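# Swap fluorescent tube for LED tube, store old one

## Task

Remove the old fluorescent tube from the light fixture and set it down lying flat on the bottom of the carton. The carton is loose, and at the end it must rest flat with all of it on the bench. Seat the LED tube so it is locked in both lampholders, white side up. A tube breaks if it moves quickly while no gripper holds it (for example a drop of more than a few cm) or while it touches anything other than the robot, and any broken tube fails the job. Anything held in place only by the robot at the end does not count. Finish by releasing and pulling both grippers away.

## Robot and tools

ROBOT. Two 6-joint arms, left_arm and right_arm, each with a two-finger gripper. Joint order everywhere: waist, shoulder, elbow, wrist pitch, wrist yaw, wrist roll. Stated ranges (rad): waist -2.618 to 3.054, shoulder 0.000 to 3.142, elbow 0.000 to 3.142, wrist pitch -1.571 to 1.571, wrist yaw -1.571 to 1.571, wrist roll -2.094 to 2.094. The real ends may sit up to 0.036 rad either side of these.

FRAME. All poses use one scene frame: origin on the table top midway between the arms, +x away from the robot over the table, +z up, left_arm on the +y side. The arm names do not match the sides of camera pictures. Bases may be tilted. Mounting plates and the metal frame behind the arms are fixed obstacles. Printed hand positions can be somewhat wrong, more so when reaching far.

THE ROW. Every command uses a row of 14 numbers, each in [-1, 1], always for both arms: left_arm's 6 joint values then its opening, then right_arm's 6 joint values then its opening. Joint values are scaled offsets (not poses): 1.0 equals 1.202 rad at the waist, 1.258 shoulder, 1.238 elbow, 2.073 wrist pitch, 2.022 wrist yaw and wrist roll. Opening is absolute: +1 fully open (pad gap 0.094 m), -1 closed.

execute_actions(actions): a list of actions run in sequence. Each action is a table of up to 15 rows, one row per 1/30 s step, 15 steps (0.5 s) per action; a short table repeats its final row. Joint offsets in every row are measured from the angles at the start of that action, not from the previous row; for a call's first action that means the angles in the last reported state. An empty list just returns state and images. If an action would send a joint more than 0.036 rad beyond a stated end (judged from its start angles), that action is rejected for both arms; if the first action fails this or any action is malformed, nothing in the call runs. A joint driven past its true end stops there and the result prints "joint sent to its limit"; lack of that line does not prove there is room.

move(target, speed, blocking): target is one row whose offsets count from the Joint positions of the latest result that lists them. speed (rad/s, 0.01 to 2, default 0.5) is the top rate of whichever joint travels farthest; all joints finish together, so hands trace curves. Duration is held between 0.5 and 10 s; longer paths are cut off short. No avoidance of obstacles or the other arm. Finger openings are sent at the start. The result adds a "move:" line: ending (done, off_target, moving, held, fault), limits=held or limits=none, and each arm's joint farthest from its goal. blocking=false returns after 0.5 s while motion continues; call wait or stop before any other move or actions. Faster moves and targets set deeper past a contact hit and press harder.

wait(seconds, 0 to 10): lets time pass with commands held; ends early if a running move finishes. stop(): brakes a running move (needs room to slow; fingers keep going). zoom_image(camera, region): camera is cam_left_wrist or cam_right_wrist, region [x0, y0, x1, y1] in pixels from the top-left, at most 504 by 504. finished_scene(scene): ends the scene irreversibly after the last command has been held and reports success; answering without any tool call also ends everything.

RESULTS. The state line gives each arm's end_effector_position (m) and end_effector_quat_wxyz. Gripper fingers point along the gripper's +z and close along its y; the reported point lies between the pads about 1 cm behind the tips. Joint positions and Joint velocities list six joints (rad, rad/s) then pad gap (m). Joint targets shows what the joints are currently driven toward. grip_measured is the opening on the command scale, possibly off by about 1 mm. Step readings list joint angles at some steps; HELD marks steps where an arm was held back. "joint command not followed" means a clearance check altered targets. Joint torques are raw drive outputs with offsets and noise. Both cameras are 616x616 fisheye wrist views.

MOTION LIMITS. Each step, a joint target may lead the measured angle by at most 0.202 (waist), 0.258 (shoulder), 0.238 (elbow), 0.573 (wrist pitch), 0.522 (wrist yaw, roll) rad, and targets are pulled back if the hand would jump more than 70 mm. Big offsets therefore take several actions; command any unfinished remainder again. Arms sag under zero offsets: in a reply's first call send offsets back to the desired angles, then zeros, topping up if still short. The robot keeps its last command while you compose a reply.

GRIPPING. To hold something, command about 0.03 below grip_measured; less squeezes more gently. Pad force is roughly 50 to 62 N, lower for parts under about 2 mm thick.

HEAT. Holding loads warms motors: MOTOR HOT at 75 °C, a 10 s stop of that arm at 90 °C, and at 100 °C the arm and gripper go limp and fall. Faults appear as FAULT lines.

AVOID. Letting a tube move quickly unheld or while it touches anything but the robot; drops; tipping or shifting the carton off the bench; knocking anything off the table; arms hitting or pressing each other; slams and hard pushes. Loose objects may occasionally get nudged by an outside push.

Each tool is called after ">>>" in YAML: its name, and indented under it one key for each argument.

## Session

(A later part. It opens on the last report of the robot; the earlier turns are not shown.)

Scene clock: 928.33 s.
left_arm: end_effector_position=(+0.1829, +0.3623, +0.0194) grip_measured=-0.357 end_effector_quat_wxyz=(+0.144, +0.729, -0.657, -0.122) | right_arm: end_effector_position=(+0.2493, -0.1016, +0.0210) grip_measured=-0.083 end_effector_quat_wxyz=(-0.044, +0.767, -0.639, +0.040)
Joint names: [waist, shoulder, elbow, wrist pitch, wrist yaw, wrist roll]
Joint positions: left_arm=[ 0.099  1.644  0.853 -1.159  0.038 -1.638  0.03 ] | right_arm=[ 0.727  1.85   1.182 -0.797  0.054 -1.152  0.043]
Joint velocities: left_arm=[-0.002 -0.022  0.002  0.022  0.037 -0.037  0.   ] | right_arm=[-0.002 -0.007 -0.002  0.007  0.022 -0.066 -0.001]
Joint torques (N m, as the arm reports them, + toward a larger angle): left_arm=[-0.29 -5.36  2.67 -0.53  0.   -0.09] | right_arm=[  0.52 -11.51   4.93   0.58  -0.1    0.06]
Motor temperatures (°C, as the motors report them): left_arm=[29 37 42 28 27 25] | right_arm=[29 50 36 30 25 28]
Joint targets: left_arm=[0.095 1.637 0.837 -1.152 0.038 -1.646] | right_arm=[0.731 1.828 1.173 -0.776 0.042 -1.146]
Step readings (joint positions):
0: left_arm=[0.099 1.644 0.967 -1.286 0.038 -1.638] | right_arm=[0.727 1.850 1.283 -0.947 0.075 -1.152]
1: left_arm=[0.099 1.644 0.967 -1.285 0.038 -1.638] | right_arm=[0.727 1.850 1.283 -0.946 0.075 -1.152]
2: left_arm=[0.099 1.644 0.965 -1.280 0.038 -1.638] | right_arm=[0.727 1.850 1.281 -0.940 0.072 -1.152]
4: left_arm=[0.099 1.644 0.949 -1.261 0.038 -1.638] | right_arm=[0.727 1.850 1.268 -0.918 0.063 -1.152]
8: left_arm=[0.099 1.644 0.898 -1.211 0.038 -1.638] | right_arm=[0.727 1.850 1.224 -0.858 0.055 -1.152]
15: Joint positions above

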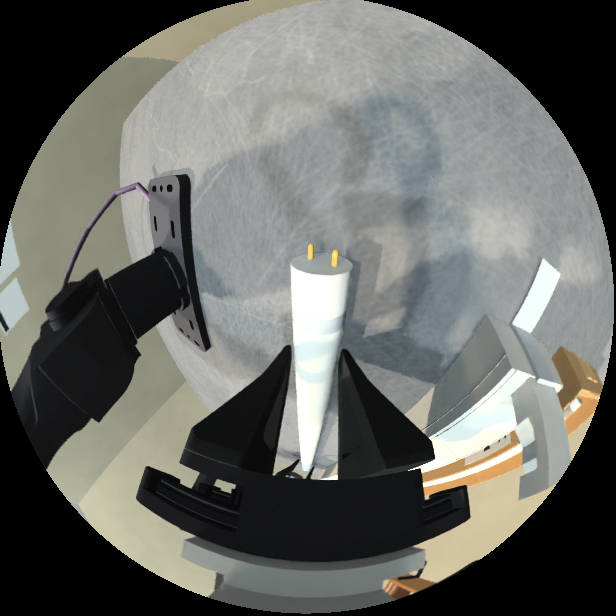

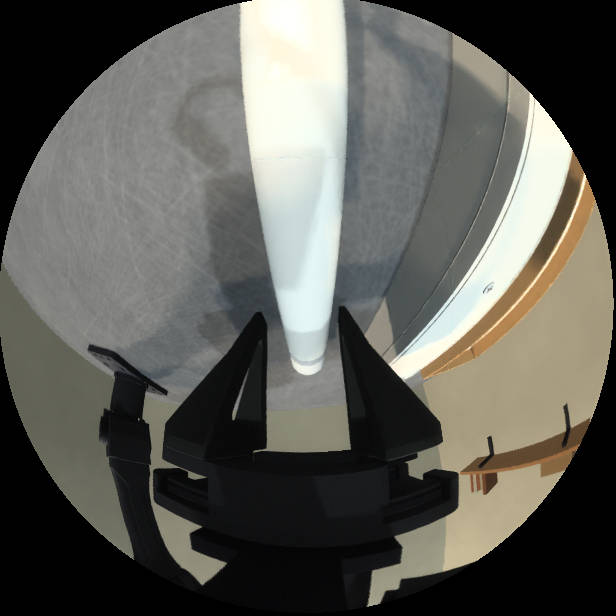

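>>> zoom_image:
  camera: "cam_left_wrist"
  region: [260, 225, 390, 385]

Region (260, 225, 390, 385) of cam_left_wrist's 616x616 image, scaled by 3.150, with more detail than that image has; it fills the left 410 columns of this view, and the rest is white.

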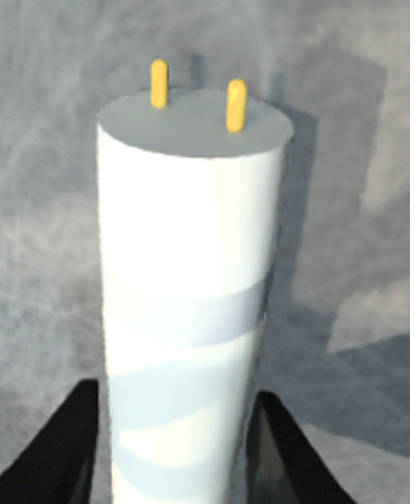

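>>> execute_actions:
  actions:
    - [[-0.003,-0.005,-0.015,0.0053,0,-0.004,-0.40,0.003,-0.0175,-0.009,0.0101,-0.006,0.003,-0.08],[-0.003,-0.005,-0.0165,0.0058,0,-0.004,-0.45,0.003,-0.0175,-0.010,0.0101,-0.006,0.003,-0.08],[-0.004,-0.005,-0.0178,0.0058,0,-0.004,-0.49,0.003,-0.0175,-0.0113,0.0101,-0.006,0.003,-0.08],[-0.005,-0.010,-0.0178,0.0053,0,-0.004,-0.52,0.003,-0.0175,-0.0113,0.0101,-0.006,0.003,-0.08],[-0.006,-0.018,-0.0178,0.0053,-0.003,-0.004,-0.54,0.003,-0.0175,-0.0113,0.0101,-0.006,0.003,-0.08],[-0.0075,-0.0250,-0.0188,0.0053,-0.0054,-0.0048,-0.54,0.003,-0.0175,-0.0113,0.0101,-0.006,0.003,-0.08],[-0.0079,-0.0335,-0.0228,0.0058,-0.006,-0.0058,-0.54,0.003,-0.0175,-0.0113,0.0101,-0.006,0.003,-0.08],[-0.0087,-0.0477,-0.0303,0.0093,-0.0065,-0.0069,-0.54,0.003,-0.0175,-0.0113,0.0101,-0.006,0.003,-0.08],[-0.0097,-0.0677,-0.0414,0.0179,-0.0074,-0.0084,-0.54,0.003,-0.0175,-0.0113,0.0101,-0.006,0.003,-0.08],[-0.0114,-0.0936,-0.0561,0.0287,-0.0084,-0.010,-0.54,0.003,-0.0175,-0.0113,0.0101,-0.006,0.003,-0.08],[-0.0133,-0.1215,-0.0732,0.0406,-0.0096,-0.0118,-0.54,0.003,-0.0175,-0.0113,0.0101,-0.006,0.003,-0.08],[-0.0156,-0.1483,-0.0910,0.0541,-0.0108,-0.0136,-0.54,0.003,-0.0175,-0.0113,0.0101,-0.006,0.003,-0.08],[-0.0181,-0.1755,-0.1087,0.0655,-0.0121,-0.0155,-0.54,0.003,-0.0175,-0.0113,0.0101,-0.006,0.003,-0.08],[-0.0207,-0.2030,-0.1264,0.0731,-0.0135,-0.0175,-0.54,0.003,-0.0175,-0.0113,0.0101,-0.006,0.003,-0.08],[-0.0235,-0.2308,-0.1441,0.0808,-0.015,-0.0195,-0.54,0.003,-0.0175,-0.0113,0.0101,-0.006,0.003,-0.08]]
    - [[-0.015,-0.0991,-0.0626,0.0411,-0.0114,-0.013,-0.54,0,-0.0175,0.005,0.005,0,0,-0.08],[-0.0181,-0.1276,-0.0802,0.0488,-0.0131,-0.0153,-0.54,0,-0.0175,0.005,0.005,0,0,-0.08],[-0.0215,-0.1564,-0.0978,0.0549,-0.0149,-0.0176,-0.54,0,-0.0175,0.005,0.005,0,0,-0.08],[-0.0251,-0.1856,-0.1153,0.0615,-0.0168,-0.02,-0.54,0,-0.0175,0.005,0.005,0,0,-0.08],[-0.029,-0.2151,-0.1329,0.0677,-0.0188,-0.0225,-0.54,0,-0.0175,0.005,0.005,0,0,-0.08],[-0.0329,-0.2450,-0.1504,0.0734,-0.0207,-0.0248,-0.54,0,-0.0175,0.005,0.005,0,0,-0.08],[-0.037,-0.2751,-0.1679,0.0786,-0.0226,-0.0271,-0.54,0,-0.0175,0.005,0.005,0,0,-0.08],[-0.0411,-0.3025,-0.1842,0.0835,-0.0238,-0.0286,-0.54,0,-0.0175,0.005,0.005,0,0,-0.08],[-0.0446,-0.3241,-0.1977,0.0877,-0.0248,-0.0298,-0.54,0,-0.0175,0.005,0.005,0,0,-0.08],[-0.0474,-0.3395,-0.2078,0.0892,-0.0252,-0.0302,-0.54,0,-0.0175,0.005,0.005,0,0,-0.08],[-0.049,-0.3489,-0.2145,0.0884,-0.0254,-0.0305,-0.54,0,-0.0175,0.005,0.005,0,0,-0.08],[-0.0502,-0.3521,-0.2175,0.0864,-0.0254,-0.0305,-0.54,0,-0.0175,0.005,0.005,0,0,-0.08],[-0.0502,-0.3521,-0.2183,0.0844,-0.0254,-0.0305,-0.54,0,-0.0175,0.005,0.005,0,0,-0.08],[-0.0502,-0.3521,-0.2183,0.0813,-0.0254,-0.0305,-0.54,0,-0.0175,0.005,0.005,0,0,-0.08],[-0.0502,-0.3521,-0.2183,0.0798,-0.0254,-0.0305,-0.54,0,-0.0175,0.005,0.005,0,0,-0.08]]

Scene clock: 1021.47 s.
left_arm: end_effector_position=(+0.1722, +0.3607, +0.0204) grip_measured=-0.521 end_effector_quat_wxyz=(-0.043, +0.742, -0.668, +0.044) | right_arm: end_effector_position=(+0.2503, -0.1006, +0.0211) grip_measured=-0.083 end_effector_quat_wxyz=(-0.047, +0.767, -0.639, +0.040)
Joint names: [waist, shoulder, elbow, wrist pitch, wrist yaw, wrist roll]
Joint positions: left_arm=[ 0.034  1.016  0.47  -0.903 -0.009 -1.711  0.023] | right_arm=[ 0.727  1.85   1.182 -0.791  0.053 -1.152  0.043]
Joint velocities: left_arm=[-0.012  0.007 -0.032 -0.066  0.007  0.007  0.001] | right_arm=[-0.012  0.002 -0.017 -0.095  0.066 -0.022  0.001]
Joint torques (N m, as the arm reports them, + toward a larger angle): left_arm=[-0.79 -2.82  4.26  0.59 -0.16 -0.03] | right_arm=[ -0.04 -11.61   6.01   0.55   0.05  -0.02]
Motor temperatures (°C, as the motors report them): left_arm=[29 38 41 28 27 25] | right_arm=[29 48 35 30 25 28]
Joint targets: left_arm=[0.024 0.992 0.456 -0.890 -0.024 -1.719] | right_arm=[0.727 1.828 1.188 -0.781 0.053 -1.152]
Step readings (joint positions; steps 1 to 15: 1st action; 16 to 30: 2nd action):
0: left_arm=[0.099 1.644 0.853 -1.155 0.038 -1.638] | right_arm=[0.727 1.850 1.182 -0.792 0.053 -1.152]
1: left_arm=[0.099 1.644 0.853 -1.155 0.038 -1.638] | right_arm=[0.727 1.850 1.182 -0.792 0.053 -1.152]
2: left_arm=[0.099 1.644 0.853 -1.154 0.038 -1.638] | right_arm=[0.727 1.850 1.182 -0.791 0.053 -1.152]
4: left_arm=[0.099 1.644 0.853 -1.154 0.038 -1.638] | right_arm=[0.727 1.850 1.182 -0.791 0.053 -1.152]
8: left_arm=[0.099 1.634 0.847 -1.149 0.038 -1.641] | right_arm=[0.727 1.850 1.182 -0.791 0.053 -1.152]
15: left_arm=[0.085 1.435 0.726 -1.055 0.027 -1.657] | right_arm=[0.727 1.850 1.182 -0.791 0.053 -1.152]
16: left_arm=[0.081 1.398 0.704 -1.039 0.025 -1.661] | right_arm=[0.727 1.850 1.182 -0.791 0.053 -1.152]
17: left_arm=[0.078 1.360 0.681 -1.021 0.022 -1.665] | right_arm=[0.727 1.850 1.182 -0.791 0.053 -1.152]
19: left_arm=[0.070 1.285 0.635 -0.992 0.016 -1.673] | right_arm=[0.727 1.850 1.182 -0.791 0.053 -1.152]
23: left_arm=[0.052 1.136 0.547 -0.938 0.002 -1.691] | right_arm=[0.727 1.850 1.182 -0.791 0.053 -1.152]
30: Joint positions above

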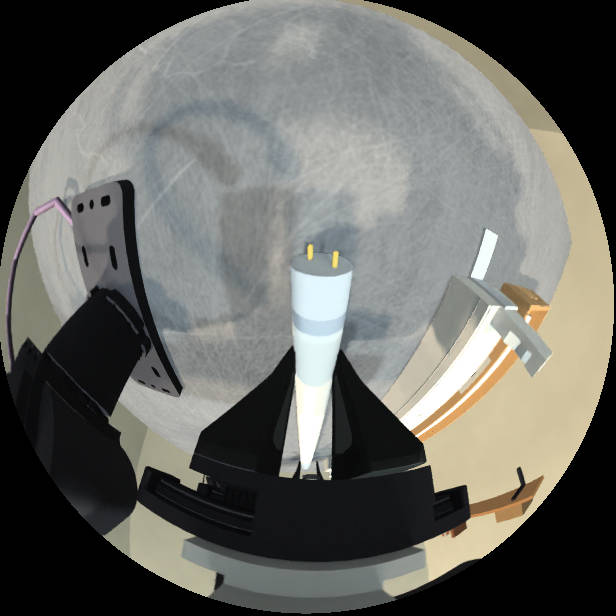

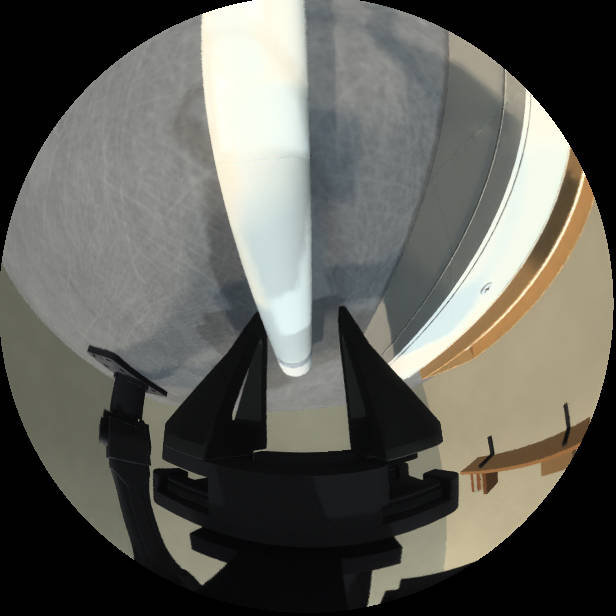

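>>> zoom_image:
  camera: "cam_left_wrist"
  region: [270, 230, 375, 310]

>>> zoom_image:
  camera: "cam_right_wrist"
  region: [220, 230, 380, 400]

Region (270, 230, 375, 310) of cam_left_wrist's 616x616 image, scaled by 4.800, with more detail than that image has; it fills the top 384 rows of this view, and the rest is white.

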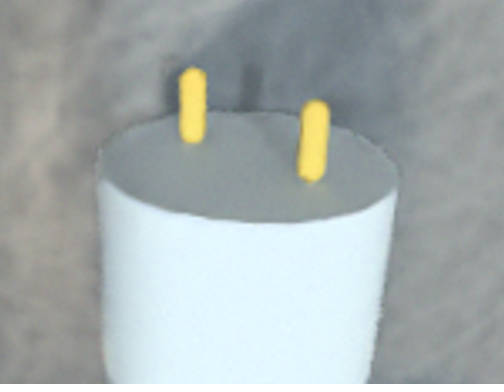

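Region (220, 230, 380, 400) of cam_right_wrist's 616x616 image, scaled by 2.965, with more detail than that image has; it fills the left 474 columns of this view, and the rest is white.

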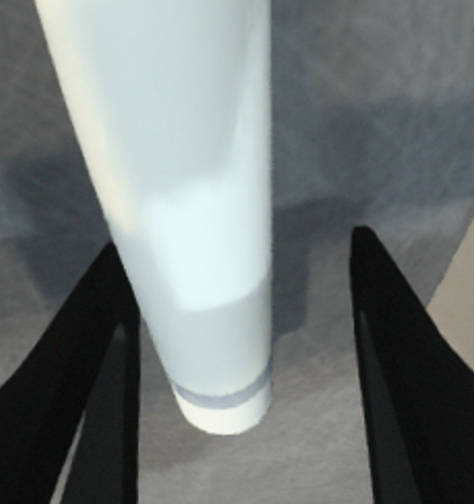

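>>> execute_actions:
  actions:
    - [[-0.004,-0.012,0.003,0.0063,-0.005,0,-0.54,0,-0.0175,-0.012,-0.012,0,0,-0.08],[-0.004,-0.012,0.003,0.0063,-0.005,0,-0.54,0,-0.0175,-0.0194,-0.018,0,0,-0.12],[-0.004,-0.012,0.003,0.0063,-0.005,0,-0.54,0,-0.0175,-0.0194,-0.018,0,0,-0.18],[-0.004,-0.012,0.003,0.0063,-0.005,0,-0.54,0,-0.0175,-0.0194,-0.016,0,0,-0.24],[-0.004,-0.012,0.003,0.0063,-0.005,0,-0.54,0,-0.0175,-0.0194,-0.014,0,0,-0.30],[-0.004,-0.012,0.003,0.0063,-0.005,0,-0.54,0,-0.0175,-0.0194,-0.0125,0,0,-0.36],[-0.004,-0.012,0.003,0.0063,-0.005,0,-0.54,0,-0.0175,-0.0194,-0.0125,0,0,-0.41],[-0.004,-0.012,0.003,0.0063,-0.005,0,-0.54,0,-0.0175,-0.0194,-0.0125,0,0,-0.45],[-0.004,-0.012,0.003,0.0063,-0.005,0,-0.54,0,-0.0175,-0.0194,-0.0125,0,0,-0.48],[-0.004,-0.012,0.003,0.0063,-0.005,0,-0.54,0,-0.0175,-0.010,-0.010,0,0,-0.50],[-0.004,-0.012,0.003,0.0063,-0.005,0,-0.54,0,-0.0175,-0.005,-0.008,0,0,-0.52],[-0.004,-0.012,0.003,0.0063,-0.005,0,-0.54,0,-0.0175,-0.005,-0.008,0,0,-0.53]]

Scene clock: 1062.30 s.
left_arm: end_effector_position=(+0.1734, +0.3608, +0.0204) grip_measured=-0.521 end_effector_quat_wxyz=(-0.045, +0.742, -0.667, +0.045) | right_arm: end_effector_position=(+0.2433, -0.1054, +0.0171) grip_measured=-0.495 end_effector_quat_wxyz=(-0.033, +0.767, -0.639, +0.037)
Joint names: [waist, shoulder, elbow, wrist pitch, wrist yaw, wrist roll]
Joint positions: left_arm=[ 0.033  1.016  0.469 -0.897 -0.011 -1.712  0.023] | right_arm=[ 0.727  1.85   1.167 -0.805  0.053 -1.15   0.024]
Joint velocities: left_arm=[ 0.012  0.002 -0.017  0.007 -0.007 -0.066 -0.001] | right_arm=[-0.002 -0.017 -0.027 -0.066 -0.037 -0.022 -0.   ]
Joint torques (N m, as the arm reports them, + toward a larger angle): left_arm=[-0.34 -2.08  5.46  0.58 -0.12  0.01] | right_arm=[  0.11 -11.48   6.26   0.34   0.     0.  ]
Motor temperatures (°C, as the motors report them): left_arm=[29 36 41 28 27 25] | right_arm=[29 48 35 29 25 28]
Joint targets: left_arm=[0.029 1.001 0.474 -0.889 -0.019 -1.711] | right_arm=[0.727 1.828 1.176 -0.807 0.053 -1.152]
Step readings (joint positions):
0: left_arm=[0.033 1.016 0.469 -0.897 -0.011 -1.712] | right_arm=[0.727 1.850 1.182 -0.791 0.053 -1.152]
1: left_arm=[0.033 1.016 0.469 -0.897 -0.011 -1.712] | right_arm=[0.727 1.850 1.182 -0.792 0.053 -1.152]
2: left_arm=[0.033 1.016 0.469 -0.897 -0.011 -1.712] | right_arm=[0.727 1.850 1.181 -0.794 0.053 -1.152]
4: left_arm=[0.033 1.016 0.469 -0.897 -0.011 -1.712] | right_arm=[0.727 1.850 1.175 -0.799 0.053 -1.152]
8: left_arm=[0.033 1.016 0.469 -0.897 -0.011 -1.712] | right_arm=[0.727 1.850 1.167 -0.805 0.053 -1.152]
15: Joint positions above

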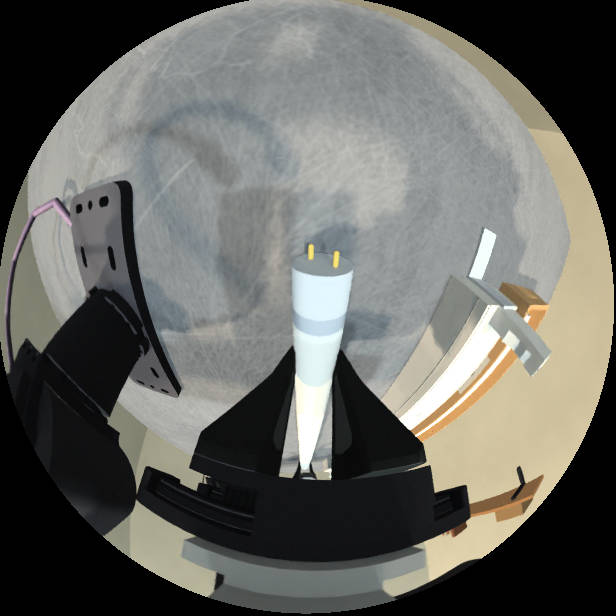

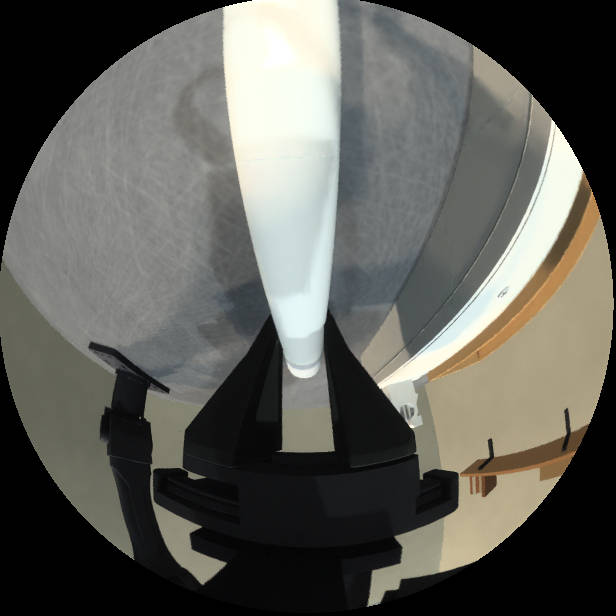

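>>> execute_actions:
  actions:
    - [[-0.0121,-0.0300,0.009,0.004,-0.010,-0.010,-0.545,0.006,-0.0424,-0.008,0.007,0.010,0.007,-0.53],[-0.0182,-0.0436,0.009,0.004,-0.0165,-0.016,-0.545,0.010,-0.0556,-0.019,0.0137,0.0173,0.012,-0.53],[-0.0271,-0.0625,0.009,0.004,-0.0232,-0.021,-0.545,0.0116,-0.0737,-0.0301,0.0235,0.0272,0.016,-0.53],[-0.0387,-0.0854,0.009,0.004,-0.0292,-0.027,-0.545,0.014,-0.0957,-0.0439,0.0356,0.0376,0.018,-0.53],[-0.0522,-0.1104,0.009,0.004,-0.0361,-0.033,-0.545,0.0166,-0.1199,-0.0602,0.0499,0.0497,0.020,-0.53],[-0.0669,-0.1356,0.009,0.004,-0.044,-0.041,-0.545,0.0187,-0.1445,-0.0769,0.0641,0.0584,0.021,-0.53],[-0.0825,-0.1603,0.009,0.004,-0.0524,-0.048,-0.545,0.0208,-0.1691,-0.0945,0.0783,0.0673,0.021,-0.53],[-0.1003,-0.1848,0.009,0.004,-0.0603,-0.054,-0.545,0.0229,-0.1932,-0.1149,0.0916,0.0762,0.018,-0.53],[-0.1184,-0.2077,0.009,0.0072,-0.0682,-0.057,-0.545,0.0245,-0.2162,-0.1317,0.1062,0.0851,0.014,-0.53],[-0.1349,-0.2276,0.009,0.0141,-0.0742,-0.057,-0.545,0.0254,-0.237,-0.1471,0.1183,0.093,0.009,-0.53],[-0.1482,-0.2431,0.009,0.024,-0.0801,-0.053,-0.545,0.018,-0.2548,-0.1601,0.1317,0.1009,0.006,-0.53],[-0.1571,-0.2529,0.009,0.0386,-0.0856,-0.048,-0.545,0.0096,-0.2698,-0.1703,0.1457,0.1091,0.0025,-0.53],[-0.1631,-0.2576,0.009,0.0576,-0.0905,-0.042,-0.545,0.0075,-0.2824,-0.1781,0.1608,0.1172,-0.0015,-0.53],[-0.1666,-0.2595,0.009,0.0812,-0.094,-0.036,-0.545,0.005,-0.2923,-0.1839,0.1741,0.1246,-0.0054,-0.53],[-0.1685,-0.2611,0.006,0.1053,-0.0969,-0.031,-0.545,0.0025,-0.2986,-0.188,0.1887,0.1318,-0.0094,-0.53]]
    - [[-0.005,-0.0238,-0.008,0.0819,-0.0247,0.0227,-0.545,-0.0146,-0.045,-0.0202,0.0748,0.041,-0.0223,-0.53],[0.002,-0.0262,-0.0136,0.1027,-0.0272,0.0277,-0.545,-0.0158,-0.045,-0.0216,0.0959,0.0475,-0.0262,-0.53],[0.0084,-0.0286,-0.017,0.1178,-0.0292,0.0326,-0.545,-0.0166,-0.045,-0.0229,0.1154,0.0539,-0.0302,-0.53],[0.0125,-0.0306,-0.0225,0.1367,-0.0307,0.0371,-0.545,-0.0175,-0.045,-0.0246,0.1343,0.0593,-0.0341,-0.53],[0.016,-0.0322,-0.0304,0.1552,-0.0321,0.0406,-0.545,-0.018,-0.045,-0.0279,0.1499,0.0638,-0.0386,-0.53],[0.0183,-0.0334,-0.0405,0.1753,-0.0336,0.0435,-0.545,-0.0185,-0.040,-0.0329,0.1658,0.0678,-0.0425,-0.53],[0.020,-0.0334,-0.0525,0.1968,-0.0346,0.0465,-0.545,-0.019,-0.036,-0.0413,0.1822,0.0712,-0.0465,-0.53],[0.0212,-0.0334,-0.0658,0.2192,-0.0361,0.049,-0.545,-0.0195,-0.036,-0.0526,0.1996,0.0747,-0.05,-0.53],[0.0225,-0.030,-0.0796,0.24,-0.0371,0.0514,-0.545,-0.02,-0.036,-0.0658,0.2221,0.0781,-0.0534,-0.53],[0.0237,-0.027,-0.0937,0.259,-0.0381,0.0534,-0.545,-0.0208,-0.036,-0.08,0.2438,0.0809,-0.0559,-0.53],[0.0245,-0.027,-0.1060,0.2772,-0.0386,0.0544,-0.545,-0.0213,-0.036,-0.0947,0.2638,0.0831,-0.0584,-0.53],[0.0254,-0.027,-0.116,0.2897,-0.0391,0.0554,-0.545,-0.0218,-0.036,-0.1042,0.2783,0.0843,-0.0596,-0.53],[0.0262,-0.027,-0.124,0.297,-0.0391,0.0554,-0.545,-0.022,-0.036,-0.1131,0.2855,0.0843,-0.0596,-0.53],[0.0262,-0.027,-0.131,0.292,-0.0391,0.0554,-0.545,-0.022,-0.036,-0.1204,0.2807,0.0843,-0.0596,-0.53],[0.0262,-0.027,-0.1373,0.2777,-0.0391,0.0554,-0.545,-0.022,-0.036,-0.1268,0.2662,0.0843,-0.0596,-0.53]]

Scene clock: 1183.30 s.
left_arm: end_effector_position=(+0.2818, +0.3478, +0.1022) grip_measured=-0.521 end_effector_quat_wxyz=(-0.323, +0.648, -0.621, +0.301) | right_arm: end_effector_position=(+0.3237, -0.1216, +0.1101) grip_measured=-0.495 end_effector_quat_wxyz=(-0.307, +0.673, -0.606, +0.292)
Joint names: [waist, shoulder, elbow, wrist pitch, wrist yaw, wrist roll]
Joint positions: left_arm=[-0.132  0.696  0.324 -0.3   -0.202 -1.716  0.023] | right_arm=[ 0.729  1.502  0.816 -0.083  0.398 -1.24   0.024]
Joint velocities: left_arm=[ 0.002 -0.002 -0.252  0.33   0.037  0.037 -0.001] | right_arm=[-0.012 -0.002 -0.266  0.388 -0.007 -0.081 -0.   ]
Joint torques (N m, as the arm reports them, + toward a larger angle): left_arm=[ 0.93 -1.19  5.35  1.9  -0.3   0.13] | right_arm=[-0.75 -9.14  5.86  1.71  0.35 -0.11]
Motor temperatures (°C, as the motors report them): left_arm=[29 34 43 28 27 25] | right_arm=[29 47 35 29 25 28]
Joint targets: left_arm=[-0.122 0.680 0.299 -0.231 -0.222 -1.692] | right_arm=[0.719 1.478 0.796 -0.003 0.415 -1.257]
Step readings (joint positions; steps 1 to 15: 1st action; 16 to 30: 2nd action):
0: left_arm=[0.033 1.016 0.469 -0.897 -0.011 -1.712] | right_arm=[0.727 1.850 1.167 -0.805 0.053 -1.150]
1: left_arm=[0.032 1.015 0.469 -0.897 -0.011 -1.714] | right_arm=[0.727 1.849 1.167 -0.804 0.055 -1.147]
2: left_arm=[0.028 1.009 0.469 -0.897 -0.013 -1.717] | right_arm=[0.727 1.844 1.164 -0.799 0.059 -1.144]
4: left_arm=[0.012 0.978 0.469 -0.896 -0.022 -1.729] | right_arm=[0.729 1.818 1.144 -0.779 0.074 -1.137]
8: left_arm=[-0.049 0.860 0.469 -0.895 -0.061 -1.767] | right_arm=[0.741 1.703 1.069 -0.710 0.131 -1.124]
15: left_arm=[-0.154 0.714 0.469 -0.807 -0.143 -1.804] | right_arm=[0.745 1.524 0.953 -0.555 0.245 -1.136]
16: left_arm=[-0.155 0.711 0.469 -0.777 -0.149 -1.801] | right_arm=[0.743 1.514 0.945 -0.530 0.260 -1.141]
17: left_arm=[-0.155 0.709 0.469 -0.746 -0.155 -1.795] | right_arm=[0.741 1.507 0.940 -0.503 0.275 -1.147]
19: left_arm=[-0.152 0.705 0.467 -0.680 -0.167 -1.779] | right_arm=[0.735 1.502 0.933 -0.441 0.305 -1.162]
23: left_arm=[-0.138 0.696 0.427 -0.528 -0.190 -1.750] | right_arm=[0.731 1.502 0.915 -0.305 0.355 -1.199]
30: Joint positions above

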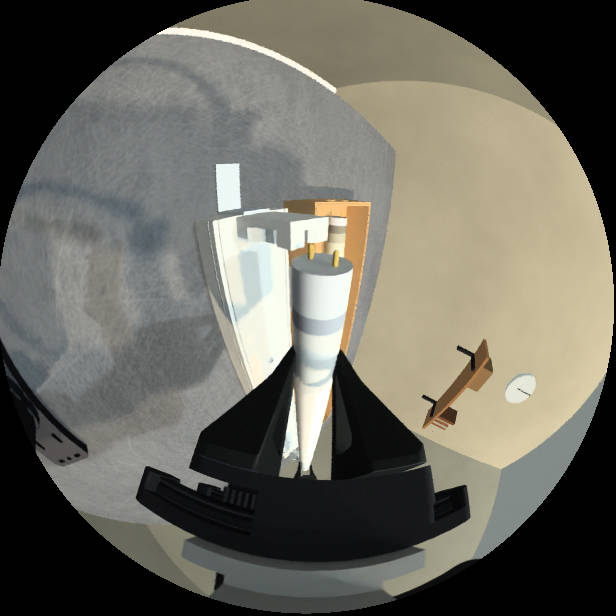

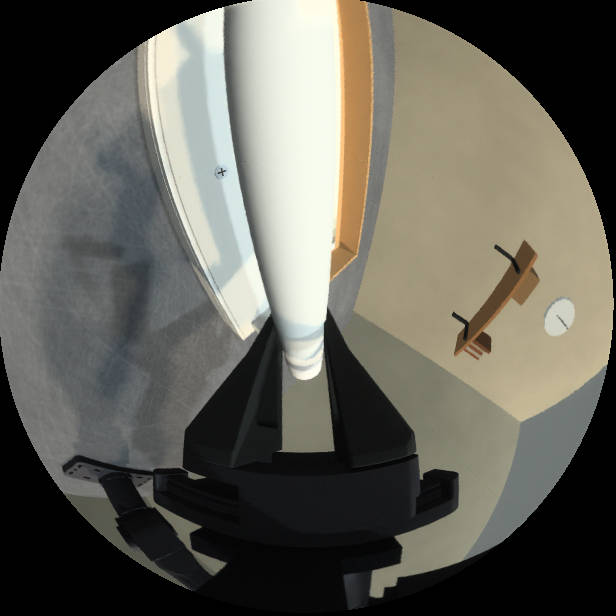

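>>> execute_actions:
  actions: []

Scene clock: 1184.53 s.
left_arm: end_effector_position=(+0.2860, +0.3473, +0.1044) grip_measured=-0.521 end_effector_quat_wxyz=(-0.332, +0.642, -0.617, +0.311) | right_arm: end_effector_position=(+0.3272, -0.1218, +0.1127) grip_measured=-0.495 end_effector_quat_wxyz=(-0.317, +0.667, -0.602, +0.303)
Joint names: [waist, shoulder, elbow, wrist pitch, wrist yaw, wrist roll]
Joint positions: left_arm=[-0.132  0.696  0.308 -0.252 -0.204 -1.707  0.023] | right_arm=[ 0.729  1.502  0.8   -0.034  0.411 -1.252  0.024]
Joint velocities: left_arm=[-0.017  0.007 -0.002  0.051  0.051  0.022 -0.   ] | right_arm=[-0.022 -0.012  0.002 -0.037 -0.066  0.051  0.   ]
Joint torques (N m, as the arm reports them, + toward a larger angle): left_arm=[ 1.   -1.23  5.45  1.99 -0.29  0.15] | right_arm=[-1.14 -9.1   6.14  1.88  0.21 -0.06]
Motor temperatures (°C, as the motors report them): left_arm=[29 34 43 28 27 25] | right_arm=[29 47 35 29 25 28]
Joint targets: left_arm=[-0.122 0.680 0.299 -0.231 -0.222 -1.692] | right_arm=[0.719 1.478 0.796 -0.003 0.415 -1.257]

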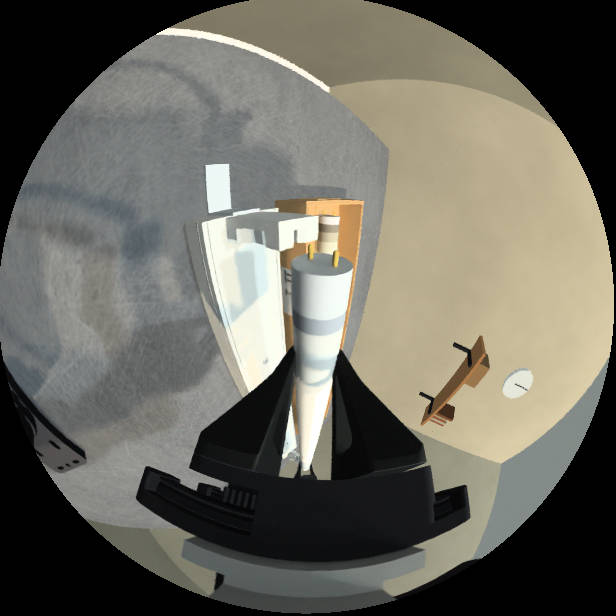

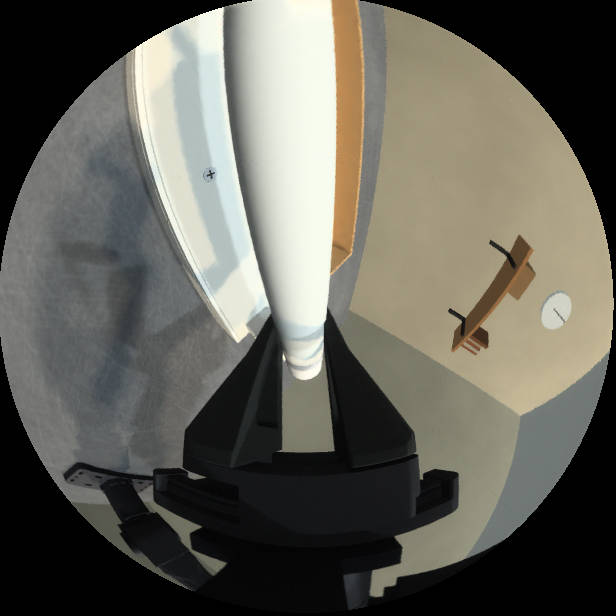

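>>> zoom_image:
  camera: "cam_left_wrist"
  region: [215, 190, 375, 310]

Region (215, 190, 375, 310) of cam_left_wrist's 616x616 image, scaled by 3.150, with more detail than that image has; it fills the top 378 rows of this view, and the rest is white.

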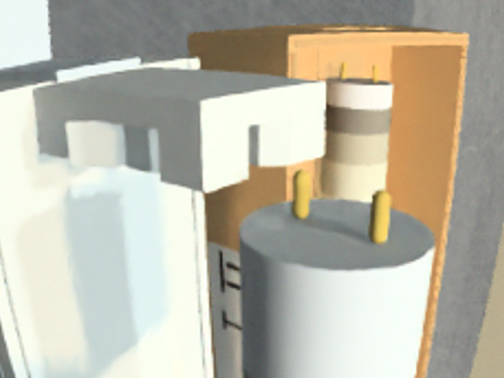

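>>> execute_actions:
  actions:
    - [[0.005,-0.005,-0.0087,0.012,-0.012,0.0035,-0.545,0,-0.010,-0.0052,0.0175,0,0.003,-0.53],[0.005,0.0,-0.0099,0.0158,-0.015,0.0035,-0.545,0.002,-0.002,-0.0059,0.0226,0,0.005,-0.53],[0.005,0.004,-0.0115,0.0198,-0.018,0.0035,-0.545,0.002,0.005,-0.0069,0.0279,0,0.007,-0.53],[0.005,0.0087,-0.0134,0.0238,-0.020,0.0035,-0.545,0.002,0.0094,-0.008,0.0333,0,0.007,-0.53],[0.005,0.0096,-0.0155,0.0277,-0.021,0.0035,-0.545,0.002,0.0119,-0.0093,0.0385,0,0.007,-0.53],[0.005,0.0106,-0.0178,0.0314,-0.021,0.0035,-0.545,0.002,0.0146,-0.0106,0.0436,0,0.007,-0.53],[0.005,0.0116,-0.0201,0.0348,-0.021,0.0035,-0.545,0.002,0.0172,-0.012,0.0482,0,0.007,-0.53],[0.005,0.0126,-0.0224,0.0378,-0.021,0.0035,-0.545,0.002,0.0199,-0.0134,0.0522,0,0.007,-0.53],[0.005,0.0136,-0.0246,0.0402,-0.021,0.0035,-0.545,0.002,0.0224,-0.0146,0.0554,0,0.007,-0.53],[0.005,0.0144,-0.0265,0.0419,-0.021,0.0035,-0.545,0.002,0.0246,-0.0157,0.0577,0,0.007,-0.53],[0.005,0.0151,-0.028,0.0429,-0.0188,0.0035,-0.545,0.002,0.0265,-0.0167,0.059,0,0.007,-0.53],[0.005,0.0156,-0.0292,0.0429,-0.0188,0.0035,-0.545,0.002,0.0278,-0.0173,0.059,0,0.007,-0.53],[0.005,0.0159,-0.0297,0.0418,-0.0188,0.0035,-0.545,0.002,0.0284,-0.0178,0.0575,0,0.007,-0.53],[0.005,0.0159,-0.0299,0.0396,-0.0188,0.0035,-0.545,0.002,0.0286,-0.0178,0.0545,0,0.007,-0.53],[0.005,0.0159,-0.0299,0.0381,-0.0188,0.0035,-0.545,0.002,0.0286,-0.0178,0.0526,0,0.007,-0.53]]

Scene clock: 1246.47 s.
left_arm: end_effector_position=(+0.2889, +0.3510, +0.1036) grip_measured=-0.521 end_effector_quat_wxyz=(-0.348, +0.641, -0.608, +0.315) | right_arm: end_effector_position=(+0.3327, -0.1181, +0.1072) grip_measured=-0.495 end_effector_quat_wxyz=(-0.329, +0.661, -0.601, +0.306)
Joint names: [waist, shoulder, elbow, wrist pitch, wrist yaw, wrist roll]
Joint positions: left_arm=[-0.132  0.696  0.281 -0.197 -0.228 -1.705  0.023] | right_arm=[ 0.729  1.533  0.784  0.04   0.412 -1.252  0.024]
Joint velocities: left_arm=[ 0.007  0.007 -0.042  0.066  0.051  0.037 -0.001] | right_arm=[-0.017  0.017 -0.012  0.037 -0.037 -0.007 -0.   ]
Joint torques (N m, as the arm reports them, + toward a larger angle): left_arm=[ 0.66  1.81  5.58  2.05 -0.26  0.05] | right_arm=[ 0.23 -7.03  6.06  1.89  0.16  0.09]
Motor temperatures (°C, as the motors report them): left_arm=[29 33 43 32 27 25] | right_arm=[29 44 35 34 25 28]
Joint targets: left_arm=[-0.126 0.716 0.271 -0.173 -0.242 -1.700] | right_arm=[0.731 1.538 0.778 0.075 0.411 -1.237]
Step readings (joint positions):
0: left_arm=[-0.132 0.696 0.308 -0.252 -0.204 -1.707] | right_arm=[0.729 1.502 0.800 -0.034 0.411 -1.252]
1: left_arm=[-0.132 0.696 0.308 -0.252 -0.205 -1.707] | right_arm=[0.729 1.502 0.800 -0.034 0.411 -1.252]
2: left_arm=[-0.132 0.696 0.308 -0.250 -0.206 -1.707] | right_arm=[0.729 1.502 0.800 -0.032 0.411 -1.252]
4: left_arm=[-0.132 0.696 0.308 -0.243 -0.211 -1.707] | right_arm=[0.729 1.502 0.800 -0.024 0.411 -1.252]
8: left_arm=[-0.132 0.696 0.303 -0.216 -0.224 -1.707] | right_arm=[0.729 1.507 0.800 0.004 0.413 -1.252]
15: Joint positions above

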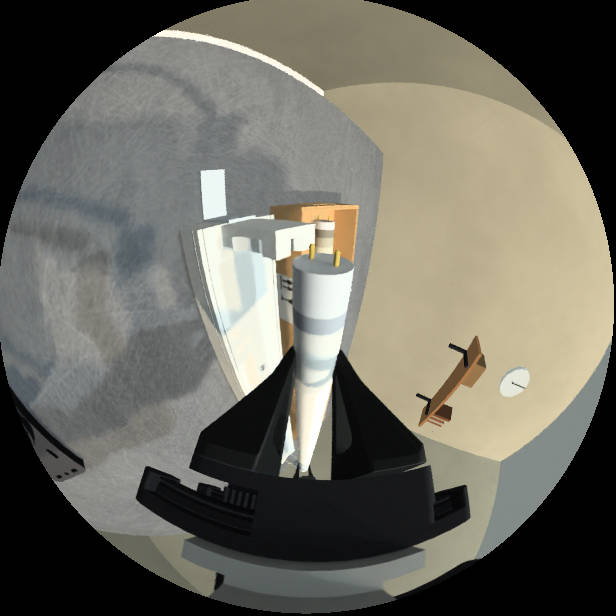

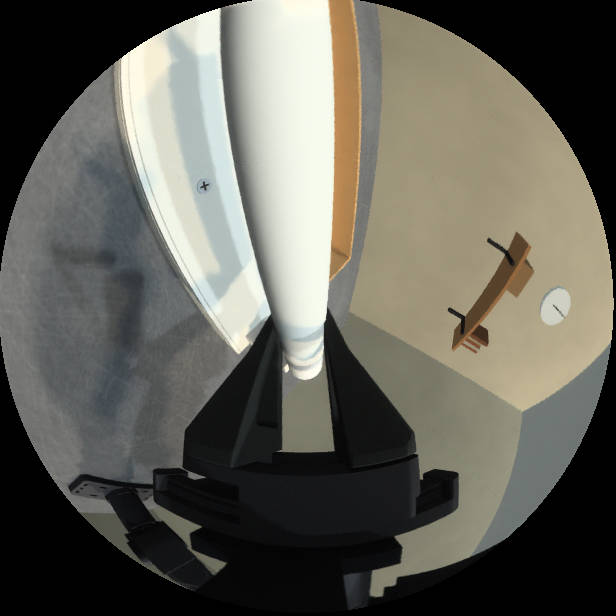

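>>> execute_actions:
  actions: []

Scene clock: 1262.53 s.
left_arm: end_effector_position=(+0.2888, +0.3510, +0.1033) grip_measured=-0.521 end_effector_quat_wxyz=(-0.347, +0.641, -0.608, +0.315) | right_arm: end_effector_position=(+0.3329, -0.1178, +0.1074) grip_measured=-0.495 end_effector_quat_wxyz=(-0.329, +0.661, -0.601, +0.306)
Joint names: [waist, shoulder, elbow, wrist pitch, wrist yaw, wrist roll]
Joint positions: left_arm=[-0.132  0.696  0.28  -0.197 -0.228 -1.705  0.023] | right_arm=[ 0.729  1.534  0.784  0.042  0.411 -1.252  0.024]
Joint velocities: left_arm=[-0.002 -0.012 -0.002  0.037 -0.022 -0.022  0.001] | right_arm=[ 0.002 -0.007  0.002  0.051 -0.022 -0.051  0.   ]
Joint torques (N m, as the arm reports them, + toward a larger angle): left_arm=[ 0.64  1.82  5.43  2.05 -0.26  0.04] | right_arm=[ 0.18 -6.81  6.06  1.9   0.17  0.18]
Motor temperatures (°C, as the motors report them): left_arm=[29 33 43 33 27 25] | right_arm=[29 43 34 34 25 28]
Joint targets: left_arm=[-0.126 0.716 0.271 -0.173 -0.242 -1.700] | right_arm=[0.731 1.538 0.778 0.075 0.411 -1.237]

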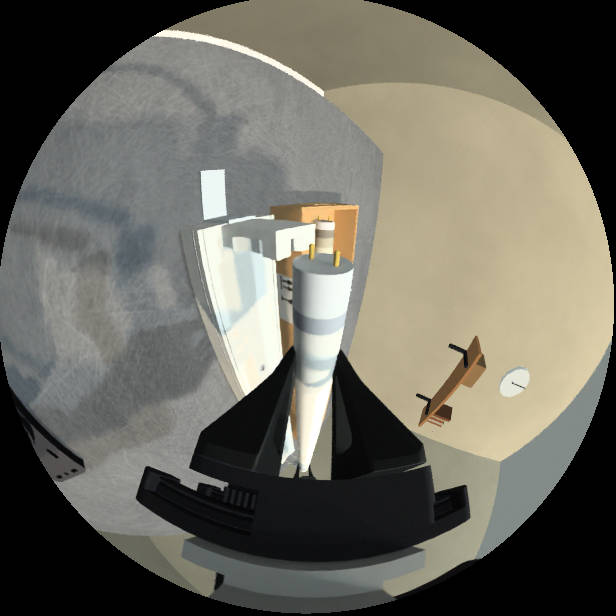

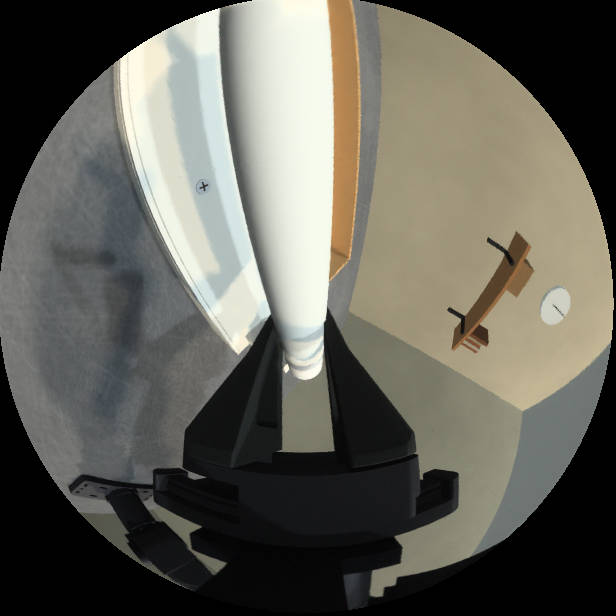

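>>> zoom_image:
  camera: "cam_left_wrist"
  region: [215, 190, 375, 310]

>>> zoom_image:
  camera: "cam_right_wrist"
  region: [220, 300, 380, 420]

Region (215, 190, 375, 310) of cam_left_wrist's 616x616 image, scaled by 3.150, with more detail than that image has; it fills the top 378 rows of this view, and the rest is white.

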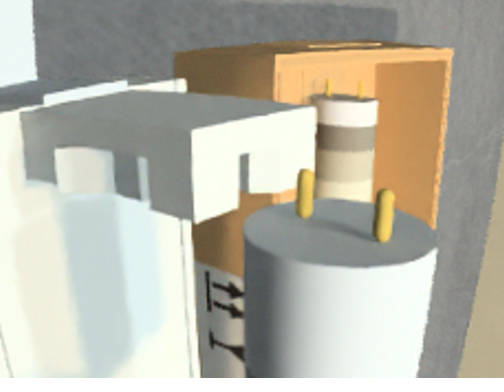

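Region (220, 300, 380, 420) of cam_right_wrist's 616x616 image, scaled by 3.150, with more detail than that image has; it fills the top 378 rows of this view, and the rest is white.

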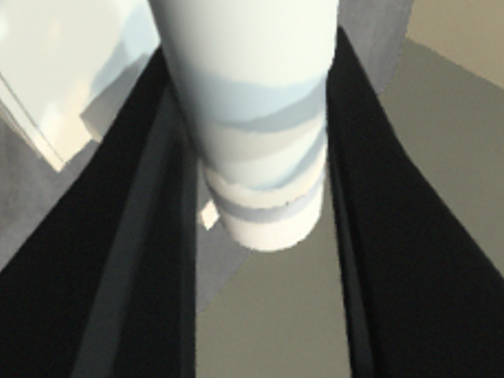

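>>> execute_actions:
  actions:
    - [[0.0025,0.0160,-0.0126,0.0123,-0.0069,0.0025,-0.545,0.0017,0.0062,-0.0141,0.0165,0,0.0074,-0.53],[0.0025,0.0183,-0.0146,0.0166,-0.0069,0.0025,-0.545,0.0017,0.0078,-0.0149,0.0197,0,0.0074,-0.53],[0.0025,0.0211,-0.0171,0.0212,-0.0069,0.0025,-0.545,0.0017,0.0097,-0.0158,0.0231,0,0.0074,-0.53],[0.0025,0.0241,-0.0198,0.0258,-0.0069,0.0025,-0.545,0.0017,0.0118,-0.0169,0.0265,0,0.0074,-0.53],[0.0025,0.0273,-0.0226,0.0302,-0.0069,0.0025,-0.545,0.0017,0.0140,-0.0180,0.0298,0,0.0074,-0.53],[0.0025,0.0305,-0.0254,0.0345,-0.0069,0.0025,-0.545,0.0017,0.0162,-0.0191,0.0329,0,0.0074,-0.53],[0.0025,0.0337,-0.0282,0.0385,-0.0069,0.0025,-0.545,0.0017,0.0183,-0.0202,0.0358,0,0.0074,-0.53],[0.0025,0.0365,-0.0307,0.0419,-0.0069,0.0025,-0.545,0.0017,0.0203,-0.0212,0.0383,0,0.0074,-0.53],[0.0025,0.0390,-0.0329,0.0447,-0.0069,0.0025,-0.545,0.0017,0.0220,-0.0221,0.0404,0,0.0074,-0.53],[0.0025,0.0410,-0.0346,0.0466,-0.0069,0.0025,-0.545,0.0017,0.0233,-0.0227,0.0418,0,0.0074,-0.53],[0.0025,0.0423,-0.0358,0.0477,-0.0069,0.0025,-0.545,0.0017,0.0242,-0.0232,0.0426,0,0.0074,-0.53],[0.0025,0.0429,-0.0363,0.0477,-0.0069,0.0025,-0.545,0.0017,0.0246,-0.0234,0.0426,0,0.0074,-0.53],[0.0025,0.0429,-0.0363,0.0464,-0.0069,0.0025,-0.545,0.0017,0.0246,-0.0234,0.0417,0,0.0074,-0.53],[0.0025,0.0429,-0.0363,0.0439,-0.0069,0.0025,-0.545,0.0017,0.0246,-0.0234,0.0398,0,0.0074,-0.53],[0.0025,0.0429,-0.0363,0.0422,-0.0069,0.0025,-0.545,0.0017,0.0246,-0.0234,0.0386,0,0.0074,-0.53]]

Scene clock: 1319.67 s.
left_arm: end_effector_position=(+0.2911, +0.3508, +0.0924) grip_measured=-0.521 end_effector_quat_wxyz=(-0.347, +0.641, -0.609, +0.312) | right_arm: end_effector_position=(+0.3337, -0.1180, +0.0984) grip_measured=-0.495 end_effector_quat_wxyz=(-0.330, +0.660, -0.601, +0.308)
Joint names: [waist, shoulder, elbow, wrist pitch, wrist yaw, wrist roll]
Joint positions: left_arm=[-0.132  0.736  0.247 -0.129 -0.229 -1.704  0.023] | right_arm=[ 0.729  1.557  0.762  0.089  0.415 -1.252  0.024]
Joint velocities: left_arm=[ 0.002 -0.002  0.007  0.022 -0.037 -0.066 -0.   ] | right_arm=[-0.002  0.012 -0.007  0.022  0.037  0.037  0.001]
Joint torques (N m, as the arm reports them, + toward a larger angle): left_arm=[ 0.37  1.27  5.17  1.94 -0.23  0.04] | right_arm=[ 0.22 -6.65  5.62  1.87  0.13  0.16]
Motor temperatures (°C, as the motors report them): left_arm=[29 33 43 34 27 25] | right_arm=[29 42 34 36 25 28]
Joint targets: left_arm=[-0.129 0.750 0.235 -0.109 -0.242 -1.700] | right_arm=[0.731 1.564 0.754 0.122 0.411 -1.237]
Step readings (joint positions):
0: left_arm=[-0.132 0.696 0.280 -0.197 -0.228 -1.705] | right_arm=[0.729 1.534 0.784 0.042 0.411 -1.252]
1: left_arm=[-0.132 0.696 0.280 -0.197 -0.228 -1.705] | right_arm=[0.729 1.534 0.782 0.044 0.411 -1.252]
2: left_arm=[-0.132 0.697 0.280 -0.196 -0.228 -1.705] | right_arm=[0.729 1.534 0.780 0.047 0.411 -1.252]
4: left_arm=[-0.132 0.705 0.278 -0.186 -0.228 -1.704] | right_arm=[0.729 1.534 0.774 0.054 0.411 -1.252]
8: left_arm=[-0.132 0.722 0.260 -0.157 -0.228 -1.704] | right_arm=[0.729 1.543 0.767 0.069 0.411 -1.252]
15: Joint positions above

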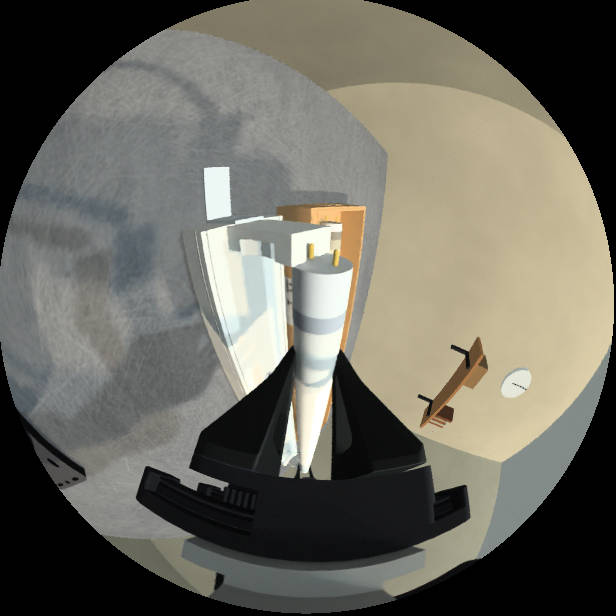

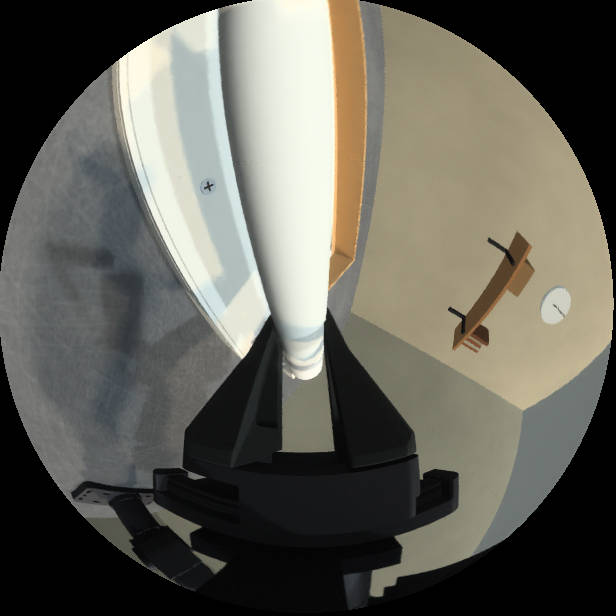

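>>> zoom_image:
  camera: "cam_left_wrist"
  region: [260, 215, 370, 295]

>>> zoom_image:
  camera: "cam_right_wrist"
  region: [260, 340, 340, 400]

Region (260, 215, 370, 295) of cam_left_wrist's 616x616 image, scaled by 4.582, with more detail than that image has; it fills the top 367 rows of this view, and the rest is white.

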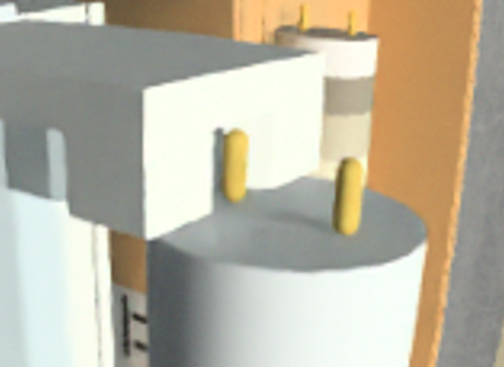

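Region (260, 340, 340, 400) of cam_right_wrist's 616x616 image, scaled by 6.300, with more detail than that image has; it fills the top 378 rows of this view, and the rest is white.

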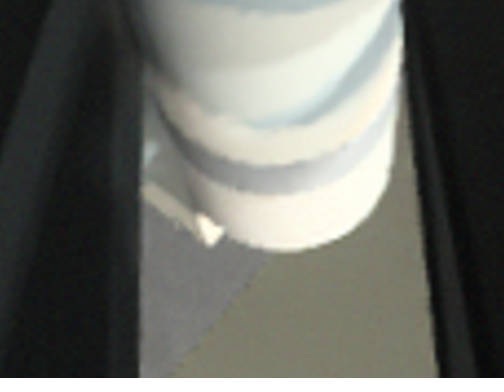

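>>> execute_actions:
  actions:
    - [[-0.0058,0.0178,-0.0164,0.0120,-0.0064,0.002,-0.545,-0.0055,0.0124,-0.0100,0.0178,-0.002,0.0074,-0.53],[-0.0080,0.0192,-0.0189,0.0167,-0.0064,0.002,-0.545,-0.0075,0.0140,-0.0113,0.0216,-0.002,0.0074,-0.53],[-0.0092,0.0207,-0.0219,0.0216,-0.0064,0.002,-0.545,-0.0085,0.0158,-0.0129,0.0255,-0.002,0.0074,-0.53],[-0.0100,0.0225,-0.0251,0.0266,-0.0064,0.002,-0.545,-0.0092,0.0177,-0.0146,0.0295,-0.002,0.0074,-0.53],[-0.0100,0.0244,-0.0286,0.0314,-0.0064,0.002,-0.545,-0.0092,0.0198,-0.0165,0.0335,-0.002,0.0074,-0.53],[-0.0100,0.0262,-0.0320,0.0361,-0.0064,0.002,-0.545,-0.0092,0.0219,-0.0183,0.0372,-0.002,0.0074,-0.53],[-0.0100,0.0280,-0.0353,0.0403,-0.0064,0.002,-0.545,-0.0092,0.0239,-0.0201,0.0406,-0.002,0.0074,-0.53],[-0.0100,0.0297,-0.0384,0.0440,-0.0064,0.002,-0.545,-0.0092,0.0257,-0.0218,0.0436,-0.002,0.0074,-0.53],[-0.0100,0.0311,-0.0410,0.0470,-0.0064,0.002,-0.545,-0.0092,0.0273,-0.0232,0.0460,-0.002,0.0074,-0.53],[-0.0100,0.0322,-0.0431,0.0491,-0.0064,0.002,-0.545,-0.0092,0.0286,-0.0243,0.0477,-0.002,0.0074,-0.53],[-0.0100,0.0330,-0.0446,0.0503,-0.0064,0.002,-0.545,-0.0092,0.0295,-0.0251,0.0487,-0.002,0.0074,-0.53],[-0.0100,0.0334,-0.0452,0.0503,-0.0064,0.002,-0.545,-0.0092,0.0298,-0.0254,0.0487,-0.002,0.0074,-0.53],[-0.0100,0.0334,-0.0452,0.0490,-0.0064,0.002,-0.545,-0.0092,0.0299,-0.0254,0.0476,-0.002,0.0074,-0.53],[-0.0100,0.0334,-0.0452,0.0462,-0.0064,0.002,-0.545,-0.0092,0.0299,-0.0254,0.0454,-0.002,0.0074,-0.53],[-0.0100,0.0334,-0.0452,0.0444,-0.0064,0.002,-0.545,-0.0092,0.0299,-0.0254,0.0439,-0.002,0.0074,-0.53]]

Scene clock: 1350.10 s.
left_arm: end_effector_position=(+0.2911, +0.3501, +0.0807) grip_measured=-0.521 end_effector_quat_wxyz=(-0.347, +0.640, -0.610, +0.313) | right_arm: end_effector_position=(+0.3345, -0.1186, +0.0864) grip_measured=-0.495 end_effector_quat_wxyz=(-0.329, +0.659, -0.602, +0.308)
Joint names: [waist, shoulder, elbow, wrist pitch, wrist yaw, wrist roll]
Joint positions: left_arm=[-0.135  0.764  0.203 -0.056 -0.231 -1.704  0.023] | right_arm=[ 0.727  1.589  0.738  0.145  0.417 -1.252  0.024]
Joint velocities: left_arm=[-0.012  0.007 -0.012 -0.022  0.007 -0.007  0.   ] | right_arm=[-0.007 -0.022 -0.012 -0.051 -0.007 -0.022  0.   ]
Joint torques (N m, as the arm reports them, + toward a larger angle): left_arm=[-0.79  1.08  5.05  1.98 -0.23  0.04] | right_arm=[-0.82 -7.06  5.82  1.97  0.11  0.15]
Motor temperatures (°C, as the motors report them): left_arm=[29 32 42 35 27 25] | right_arm=[29 41 34 36 25 28]
Joint targets: left_arm=[-0.144 0.778 0.191 -0.037 -0.243 -1.700] | right_arm=[0.718 1.595 0.731 0.180 0.411 -1.237]
Step readings (joint positions):
0: left_arm=[-0.132 0.736 0.247 -0.128 -0.230 -1.704] | right_arm=[0.729 1.557 0.762 0.089 0.415 -1.252]
1: left_arm=[-0.132 0.736 0.247 -0.128 -0.230 -1.704] | right_arm=[0.729 1.557 0.762 0.089 0.415 -1.252]
2: left_arm=[-0.132 0.737 0.245 -0.124 -0.230 -1.704] | right_arm=[0.729 1.557 0.762 0.090 0.415 -1.252]
4: left_arm=[-0.132 0.743 0.238 -0.111 -0.231 -1.704] | right_arm=[0.729 1.561 0.759 0.099 0.416 -1.252]
8: left_arm=[-0.134 0.755 0.219 -0.083 -0.231 -1.704] | right_arm=[0.728 1.578 0.748 0.123 0.417 -1.252]
15: Joint positions above

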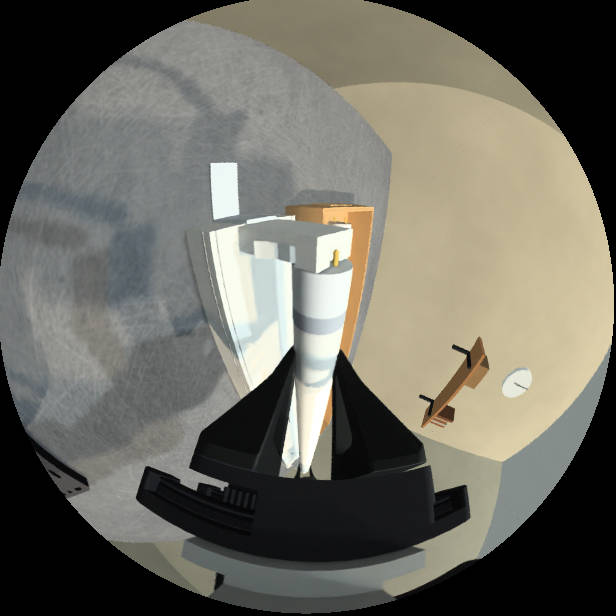

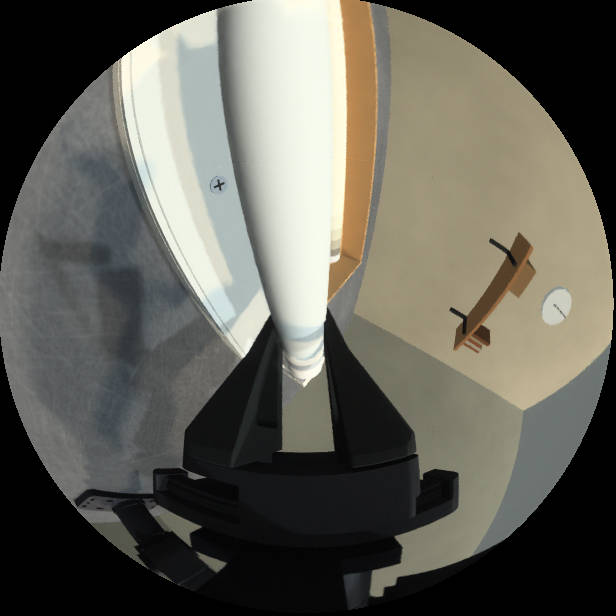

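>>> zoom_image:
  camera: "cam_left_wrist"
  region: [270, 215, 380, 295]

Region (270, 215, 380, 295) of cam_left_wrist's 616x616 image, scaled by 4.582, with more detail than that image has; it fills the top 367 rows of this view, and the rest is white.

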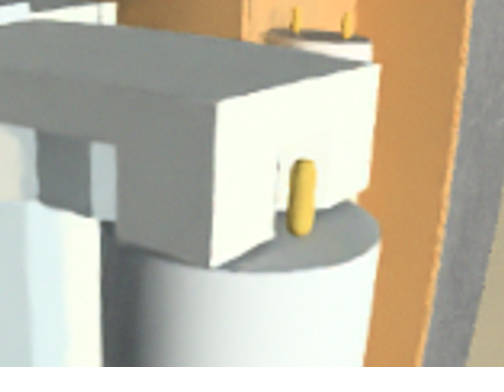

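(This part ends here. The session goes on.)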